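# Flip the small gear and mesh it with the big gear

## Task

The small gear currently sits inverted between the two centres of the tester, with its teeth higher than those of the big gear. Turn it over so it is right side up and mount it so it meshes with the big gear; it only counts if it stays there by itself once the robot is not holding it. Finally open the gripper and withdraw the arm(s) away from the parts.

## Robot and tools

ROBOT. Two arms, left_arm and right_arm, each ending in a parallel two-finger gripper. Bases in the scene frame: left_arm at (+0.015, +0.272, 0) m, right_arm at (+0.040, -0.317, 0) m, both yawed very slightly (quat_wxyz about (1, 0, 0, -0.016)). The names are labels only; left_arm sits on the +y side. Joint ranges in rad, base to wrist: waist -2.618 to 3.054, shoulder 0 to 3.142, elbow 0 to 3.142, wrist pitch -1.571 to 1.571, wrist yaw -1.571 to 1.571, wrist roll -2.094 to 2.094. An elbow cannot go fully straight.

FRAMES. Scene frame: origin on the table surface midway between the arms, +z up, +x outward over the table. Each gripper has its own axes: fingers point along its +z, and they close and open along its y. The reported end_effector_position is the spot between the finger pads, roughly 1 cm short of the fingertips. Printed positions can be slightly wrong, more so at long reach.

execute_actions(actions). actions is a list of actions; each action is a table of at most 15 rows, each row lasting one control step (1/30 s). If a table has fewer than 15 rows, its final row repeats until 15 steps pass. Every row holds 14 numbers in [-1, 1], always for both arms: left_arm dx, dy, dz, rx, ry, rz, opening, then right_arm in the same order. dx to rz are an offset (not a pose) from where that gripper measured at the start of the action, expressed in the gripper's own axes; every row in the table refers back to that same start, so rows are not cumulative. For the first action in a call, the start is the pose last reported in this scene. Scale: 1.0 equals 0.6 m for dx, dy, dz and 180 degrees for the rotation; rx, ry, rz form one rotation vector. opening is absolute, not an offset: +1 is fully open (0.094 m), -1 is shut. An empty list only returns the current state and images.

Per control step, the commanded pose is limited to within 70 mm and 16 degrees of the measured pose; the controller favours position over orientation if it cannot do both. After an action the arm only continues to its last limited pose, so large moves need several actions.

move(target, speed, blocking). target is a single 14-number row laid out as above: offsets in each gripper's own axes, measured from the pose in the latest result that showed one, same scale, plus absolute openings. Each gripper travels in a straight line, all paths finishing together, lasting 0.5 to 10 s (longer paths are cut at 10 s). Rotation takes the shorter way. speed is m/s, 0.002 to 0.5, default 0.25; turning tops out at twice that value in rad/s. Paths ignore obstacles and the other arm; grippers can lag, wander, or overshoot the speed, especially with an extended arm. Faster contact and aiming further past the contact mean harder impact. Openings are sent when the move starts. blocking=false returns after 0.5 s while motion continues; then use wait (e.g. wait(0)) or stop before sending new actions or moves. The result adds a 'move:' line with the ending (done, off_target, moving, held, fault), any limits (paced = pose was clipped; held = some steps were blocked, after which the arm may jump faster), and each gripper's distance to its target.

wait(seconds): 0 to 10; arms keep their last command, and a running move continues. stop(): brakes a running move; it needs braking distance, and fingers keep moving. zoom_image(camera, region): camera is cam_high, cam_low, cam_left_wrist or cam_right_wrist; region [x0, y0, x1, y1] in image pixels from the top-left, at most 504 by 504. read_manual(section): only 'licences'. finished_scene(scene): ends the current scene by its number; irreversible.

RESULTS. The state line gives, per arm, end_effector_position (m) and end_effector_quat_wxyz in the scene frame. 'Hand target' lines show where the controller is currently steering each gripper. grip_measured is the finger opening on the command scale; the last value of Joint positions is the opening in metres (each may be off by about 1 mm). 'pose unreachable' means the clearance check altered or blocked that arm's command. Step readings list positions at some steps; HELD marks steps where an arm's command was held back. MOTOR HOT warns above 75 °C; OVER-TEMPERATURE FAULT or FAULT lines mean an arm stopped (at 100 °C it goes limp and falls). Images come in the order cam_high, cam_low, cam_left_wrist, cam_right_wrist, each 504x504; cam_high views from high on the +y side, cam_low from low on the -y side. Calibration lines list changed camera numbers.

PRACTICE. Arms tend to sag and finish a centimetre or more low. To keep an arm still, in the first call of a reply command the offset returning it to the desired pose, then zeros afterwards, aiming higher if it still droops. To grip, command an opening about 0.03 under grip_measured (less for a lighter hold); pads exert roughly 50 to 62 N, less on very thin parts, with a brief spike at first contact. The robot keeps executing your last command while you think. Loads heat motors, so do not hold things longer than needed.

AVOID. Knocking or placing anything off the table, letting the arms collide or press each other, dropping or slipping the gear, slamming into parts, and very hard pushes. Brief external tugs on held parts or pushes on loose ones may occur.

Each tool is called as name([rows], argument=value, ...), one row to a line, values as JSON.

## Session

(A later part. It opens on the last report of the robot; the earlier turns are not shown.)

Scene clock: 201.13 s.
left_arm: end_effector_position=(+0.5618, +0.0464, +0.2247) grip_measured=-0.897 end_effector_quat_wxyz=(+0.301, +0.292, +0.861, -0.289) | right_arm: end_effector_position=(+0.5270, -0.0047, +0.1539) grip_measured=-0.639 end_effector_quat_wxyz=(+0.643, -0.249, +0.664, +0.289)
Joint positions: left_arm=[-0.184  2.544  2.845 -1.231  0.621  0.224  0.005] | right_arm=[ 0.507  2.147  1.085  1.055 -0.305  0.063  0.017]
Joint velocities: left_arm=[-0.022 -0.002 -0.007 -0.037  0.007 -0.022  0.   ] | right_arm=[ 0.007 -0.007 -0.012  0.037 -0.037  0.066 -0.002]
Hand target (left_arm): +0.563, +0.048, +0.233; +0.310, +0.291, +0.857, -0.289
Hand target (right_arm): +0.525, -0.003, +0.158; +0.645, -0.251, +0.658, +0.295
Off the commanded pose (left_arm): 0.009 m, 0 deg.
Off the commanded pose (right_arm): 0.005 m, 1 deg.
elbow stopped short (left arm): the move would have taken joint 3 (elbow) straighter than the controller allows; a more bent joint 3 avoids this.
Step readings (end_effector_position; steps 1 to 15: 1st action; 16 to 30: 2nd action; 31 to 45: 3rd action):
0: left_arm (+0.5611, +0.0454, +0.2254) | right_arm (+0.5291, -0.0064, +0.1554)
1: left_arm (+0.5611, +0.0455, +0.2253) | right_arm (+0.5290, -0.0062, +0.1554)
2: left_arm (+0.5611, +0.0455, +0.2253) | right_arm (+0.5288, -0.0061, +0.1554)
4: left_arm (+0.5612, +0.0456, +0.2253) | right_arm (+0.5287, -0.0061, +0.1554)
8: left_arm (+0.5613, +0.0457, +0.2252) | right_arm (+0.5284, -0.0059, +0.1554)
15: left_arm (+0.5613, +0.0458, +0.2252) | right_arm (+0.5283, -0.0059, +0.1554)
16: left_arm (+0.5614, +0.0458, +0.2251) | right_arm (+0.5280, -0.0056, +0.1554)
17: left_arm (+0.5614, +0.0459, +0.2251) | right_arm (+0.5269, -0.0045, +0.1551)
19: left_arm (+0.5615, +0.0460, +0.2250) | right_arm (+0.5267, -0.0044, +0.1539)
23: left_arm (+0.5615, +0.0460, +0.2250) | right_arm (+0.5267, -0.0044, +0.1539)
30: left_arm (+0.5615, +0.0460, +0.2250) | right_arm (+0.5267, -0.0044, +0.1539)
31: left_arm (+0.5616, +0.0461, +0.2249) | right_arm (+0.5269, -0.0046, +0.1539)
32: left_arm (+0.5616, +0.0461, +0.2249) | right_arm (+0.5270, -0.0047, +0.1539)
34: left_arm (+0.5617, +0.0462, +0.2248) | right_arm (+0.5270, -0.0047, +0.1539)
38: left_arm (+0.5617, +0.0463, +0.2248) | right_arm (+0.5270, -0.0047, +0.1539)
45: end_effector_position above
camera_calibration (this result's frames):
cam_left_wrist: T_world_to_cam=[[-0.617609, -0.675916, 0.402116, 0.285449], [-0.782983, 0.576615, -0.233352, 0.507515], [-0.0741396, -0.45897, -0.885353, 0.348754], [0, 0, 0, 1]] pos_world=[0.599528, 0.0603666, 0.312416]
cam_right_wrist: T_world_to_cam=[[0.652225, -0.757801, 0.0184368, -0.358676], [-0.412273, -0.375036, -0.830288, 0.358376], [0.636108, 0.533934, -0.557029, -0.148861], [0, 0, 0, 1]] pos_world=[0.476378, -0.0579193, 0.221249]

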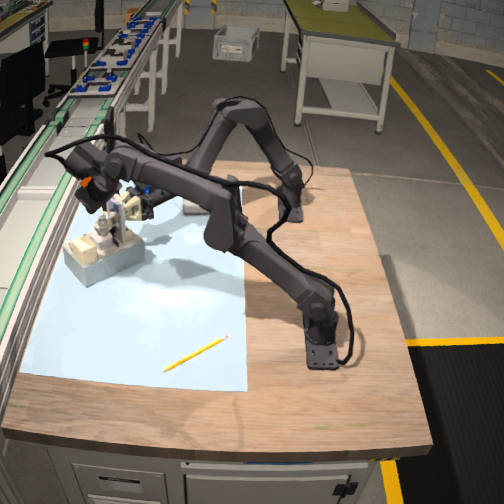

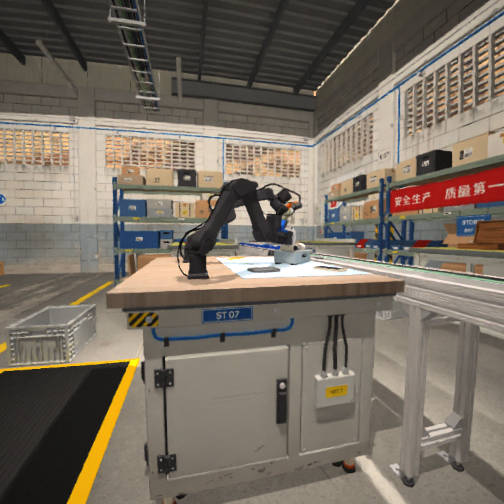

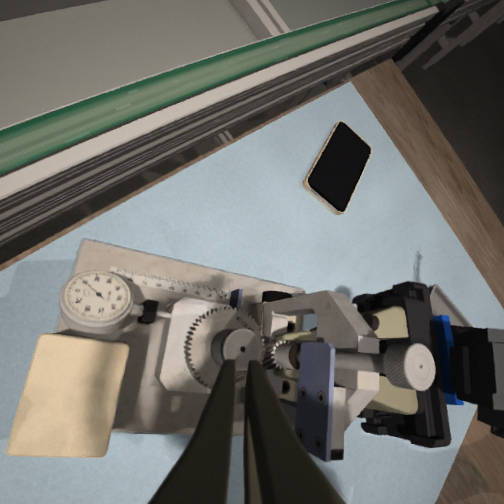

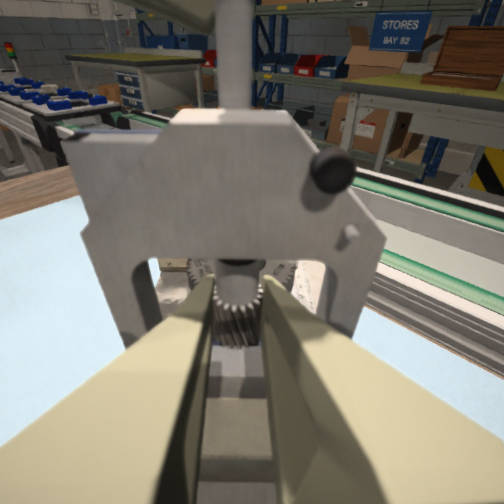

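execute_actions([
  [[-0.01,0,-0.01,0,0,0,-0.9, -0.008,0.0,0.0,0,-0.004,0,-0.42]],
])

move(target=[-0.01,0,-0.01,0,0,0,-0.9, -0.015,0.003,-0.13,0,-0.004,0,-0.42], speed=0.1)

zoom_image(camera="cam_left_wrist", region=[200, 290, 340, 410])

Scene clock: 201.90 s.
left_arm: end_effector_position=(+0.5620, +0.0467, +0.2246) grip_measured=-0.897 end_effector_quat_wxyz=(+0.300, +0.289, +0.862, -0.289) | right_arm: end_effector_position=(+0.5271, -0.0048, +0.1539) grip_measured=-0.423 end_effector_quat_wxyz=(+0.643, -0.249, +0.664, +0.289)
Joint positions: left_arm=[-0.184  2.544  2.845 -1.231  0.619  0.217  0.005] | right_arm=[ 0.507  2.147  1.085  1.055 -0.305  0.063  0.027]
Joint velocities: left_arm=[-0.002 -0.007 -0.012  0.051 -0.037 -0.037 -0.   ] | right_arm=[ 0.017  0.007 -0.012  0.022  0.051 -0.051 -0.   ]
Hand target (left_arm): +0.563, +0.049, +0.232; +0.309, +0.288, +0.859, -0.289
Hand target (right_arm): +0.527, -0.005, +0.159; +0.647, -0.247, +0.660, +0.291
Off the commanded pose (left_arm): 0.009 m, 0 deg.
Off the commanded pose (right_arm): 0.005 m, 1 deg.
elbow stopped short (left arm): the move would have taken joint 3 (elbow) straighter than the controller allows; a more bent joint 3 avoids this.
Step readings (end_effector_position):
0: left_arm (+0.5618, +0.0464, +0.2247) | right_arm (+0.5270, -0.0047, +0.1539)
1: left_arm (+0.5618, +0.0464, +0.2247) | right_arm (+0.5270, -0.0048, +0.1538)
2: left_arm (+0.5619, +0.0465, +0.2247) | right_arm (+0.5270, -0.0048, +0.1538)
4: left_arm (+0.5619, +0.0465, +0.2246) | right_arm (+0.5271, -0.0048, +0.1539)
8: left_arm (+0.5620, +0.0466, +0.2246) | right_arm (+0.5271, -0.0048, +0.1539)
15: end_effector_position above
camera_calibration (this result's frames):
cam_left_wrist: T_world_to_cam=[[-0.611943, -0.679262, 0.405128, 0.28215], [-0.78732, 0.571881, -0.23039, 0.509459], [-0.0751899, -0.459951, -0.884755, 0.349238], [0, 0, 0, 1]] pos_world=[0.600026, 0.0609356, 0.312058]
cam_right_wrist: T_world_to_cam=[[0.651936, -0.75805, 0.0184391, -0.358593], [-0.412415, -0.374881, -0.830288, 0.358454], [0.636312, 0.53369, -0.55703, -0.148974], [0, 0, 0, 1]] pos_world=[0.476406, -0.0579481, 0.221249]

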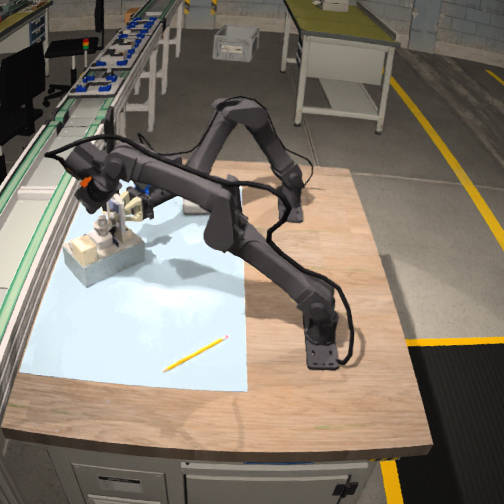

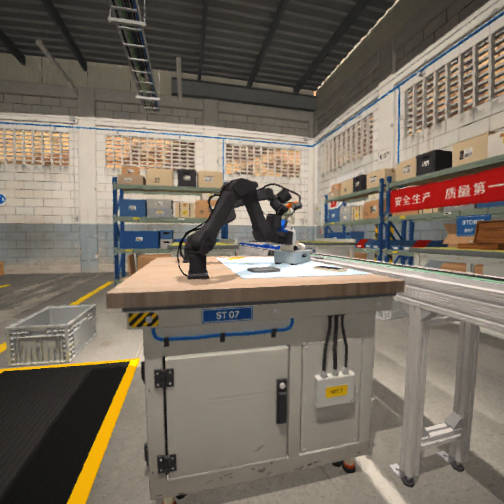

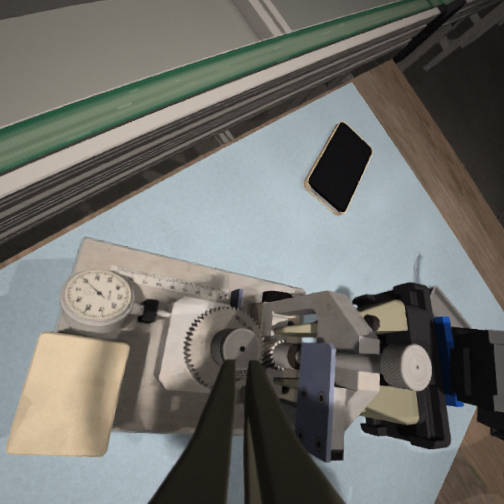

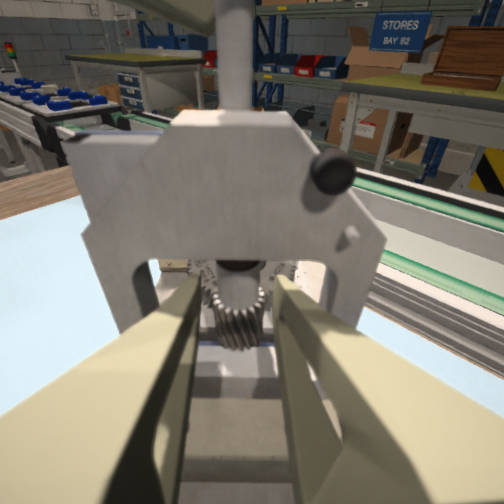

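Scene clock: 203.10 s.
left_arm: end_effector_position=(+0.5628, +0.0470, +0.2190) grip_measured=-0.897 end_effector_quat_wxyz=(+0.295, +0.284, +0.865, -0.289) | right_arm: end_effector_position=(+0.4735, -0.0536, +0.1538) grip_measured=-0.423 end_effector_quat_wxyz=(+0.638, -0.249, +0.669, +0.289)
Joint positions: left_arm=[-0.184  2.553  2.845 -1.233  0.615  0.211  0.005] | right_arm=[ 0.45   1.956  0.767  1.17  -0.362  0.063  0.027]
Joint velocities: left_arm=[-0.012 -0.007  0.002 -0.066 -0.022  0.066  0.001] | right_arm=[-0.002 -0.012  0.007  0.022  0.066  0.007  0.001]
Hand target (left_arm): +0.563, +0.049, +0.232; +0.308, +0.285, +0.860, -0.289
Hand target (right_arm): +0.471, -0.059, +0.164; +0.647, -0.247, +0.660, +0.290
Off the commanded pose (left_arm): 0.014 m, 1 deg.
Off the commanded pose (right_arm): 0.011 m, 1 deg.
elbow stopped short (left arm): the move would have taken joint 3 (elbow) straighter than the controller allows; a more bent joint 3 avoids this.
move: off_target (left_arm, right_arm)
camera_calibration (this result's frames):
cam_left_wrist: T_world_to_cam=[[-0.601985, -0.684139, 0.411787, 0.278273], [-0.793964, 0.567765, -0.217403, 0.50972], [-0.0850648, -0.457818, -0.884967, 0.350069], [0, 0, 0, 1]] pos_world=[0.601994, 0.0612436, 0.306025]
cam_right_wrist: T_world_to_cam=[[0.652414, -0.757724, 0.014483, -0.36034], [-0.421908, -0.379013, -0.823616, 0.321249], [0.629563, 0.531228, -0.566963, -0.0842647], [0, 0, 0, 1]] pos_world=[0.423678, -0.106517, 0.222029]

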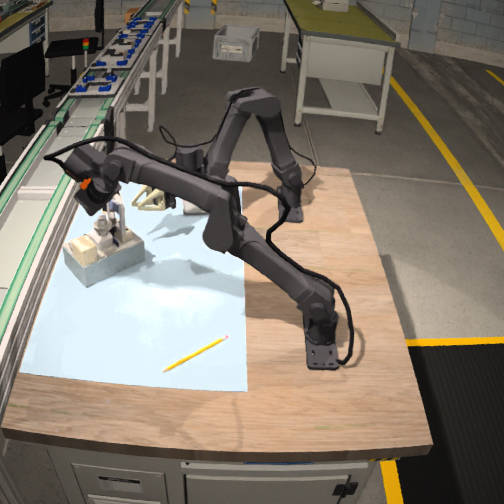

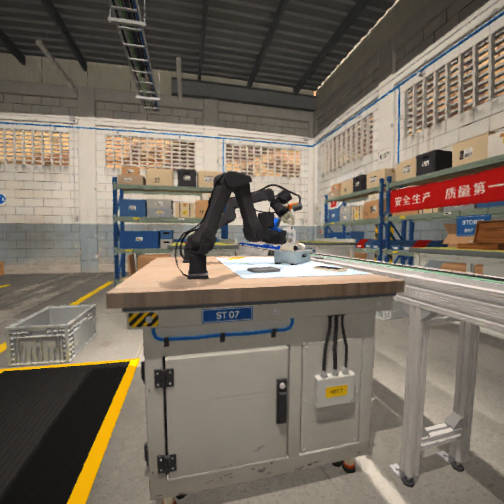

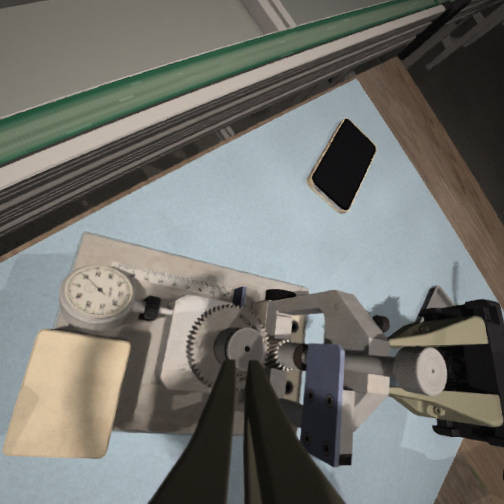

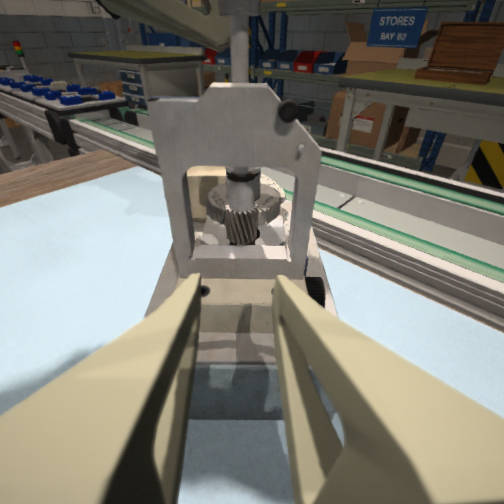

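Region (200, 290, 340, 410) of cam_left_wrist's 504x504 image, scaled by 3.600, with more detail than that image has; it fills the top 432 rows of this view, and the rest is white.

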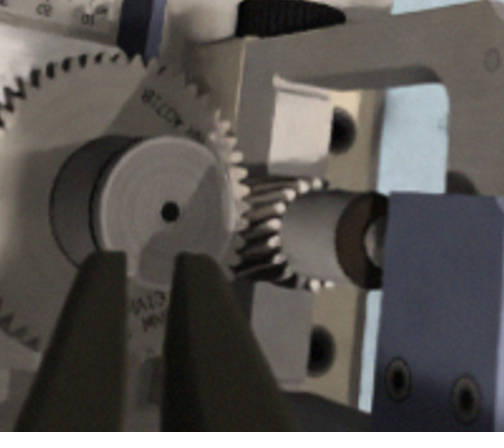

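Seated and meshed. Move left clear and finish.

move(target=[0.05,0,-0.15,0,0,0,-0.9, -0.015,0,0,0,0,0,-0.42], speed=0.2)

finished_scene(scene=1)

Scene clock: 204.70 s.
left_arm: end_effector_position=(+0.5138, +0.1215, +0.2398) grip_measured=-0.897 end_effector_quat_wxyz=(+0.271, +0.275, +0.877, -0.285) | right_arm: end_effector_position=(+0.4732, -0.0537, +0.1464) grip_measured=-0.423 end_effector_quat_wxyz=(+0.627, -0.249, +0.679, +0.289)
Joint positions: left_arm=[-0.049  2.205  2.344 -1.218  0.67   0.35   0.005] | right_arm=[ 0.45   1.956  0.767  1.139 -0.363  0.063  0.027]
Joint velocities: left_arm=[ 0.022 -0.007 -0.002  0.037 -0.037 -0.051  0.001] | right_arm=[ 0.017  0.007  0.007 -0.066  0.037  0.037  0.   ]
Hand target (left_arm): +0.512, +0.118, +0.257; +0.293, +0.285, +0.866, -0.290
Hand target (right_arm): +0.474, -0.054, +0.163; +0.639, -0.248, +0.668, +0.289
Off the commanded pose (left_arm): 0.019 m, 3 deg.
Off the commanded pose (right_arm): 0.016 m, 2 deg.
move: off_target (left_arm, right_arm)
camera_calibration (this result's frames):
cam_left_wrist: T_world_to_cam=[[-0.571638, -0.700451, 0.427316, 0.273813], [-0.810883, 0.561801, -0.163853, 0.42962], [-0.125296, -0.440168, -0.88913, 0.417868], [0, 0, 0, 1]] pos_world=[0.557251, 0.134363, 0.324929]
cam_right_wrist: T_world_to_cam=[[0.653277, -0.7571, 0.00545038, -0.359074], [-0.44491, -0.389704, -0.806341, 0.322783], [0.612604, 0.524339, -0.591426, -0.0770131], [0, 0, 0, 1]] pos_world=[0.425363, -0.105684, 0.216683]

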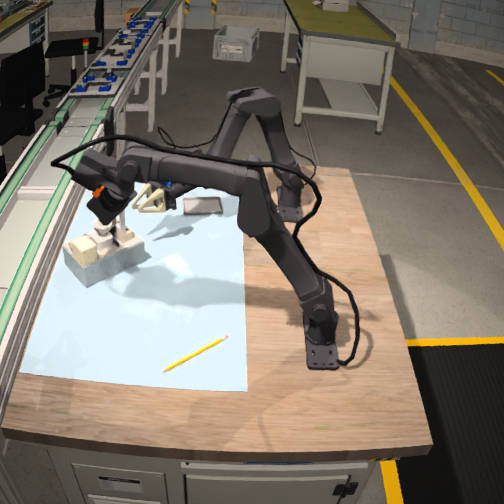

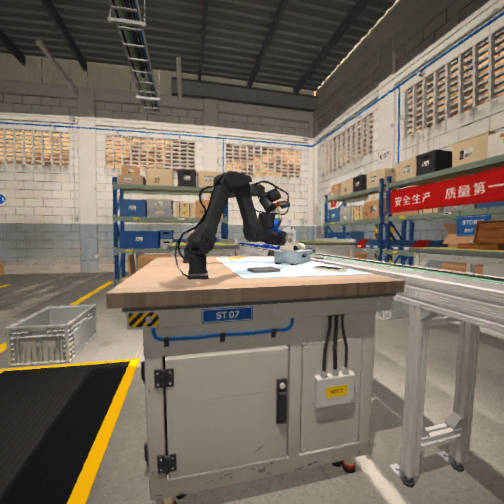

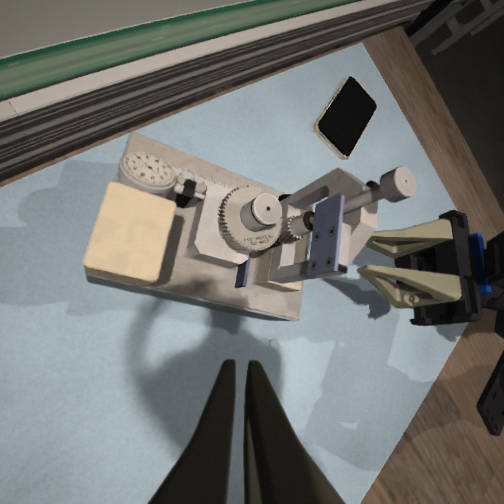

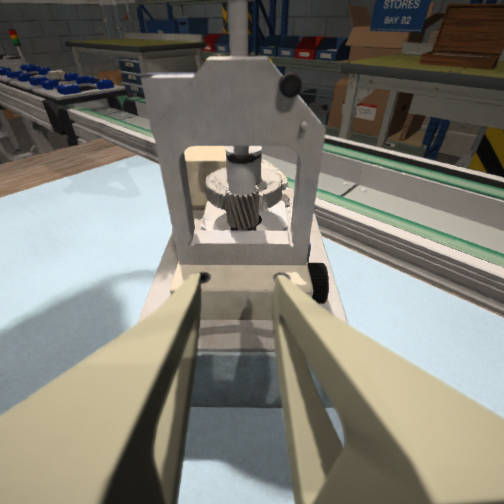

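The scene is finished: the task was done.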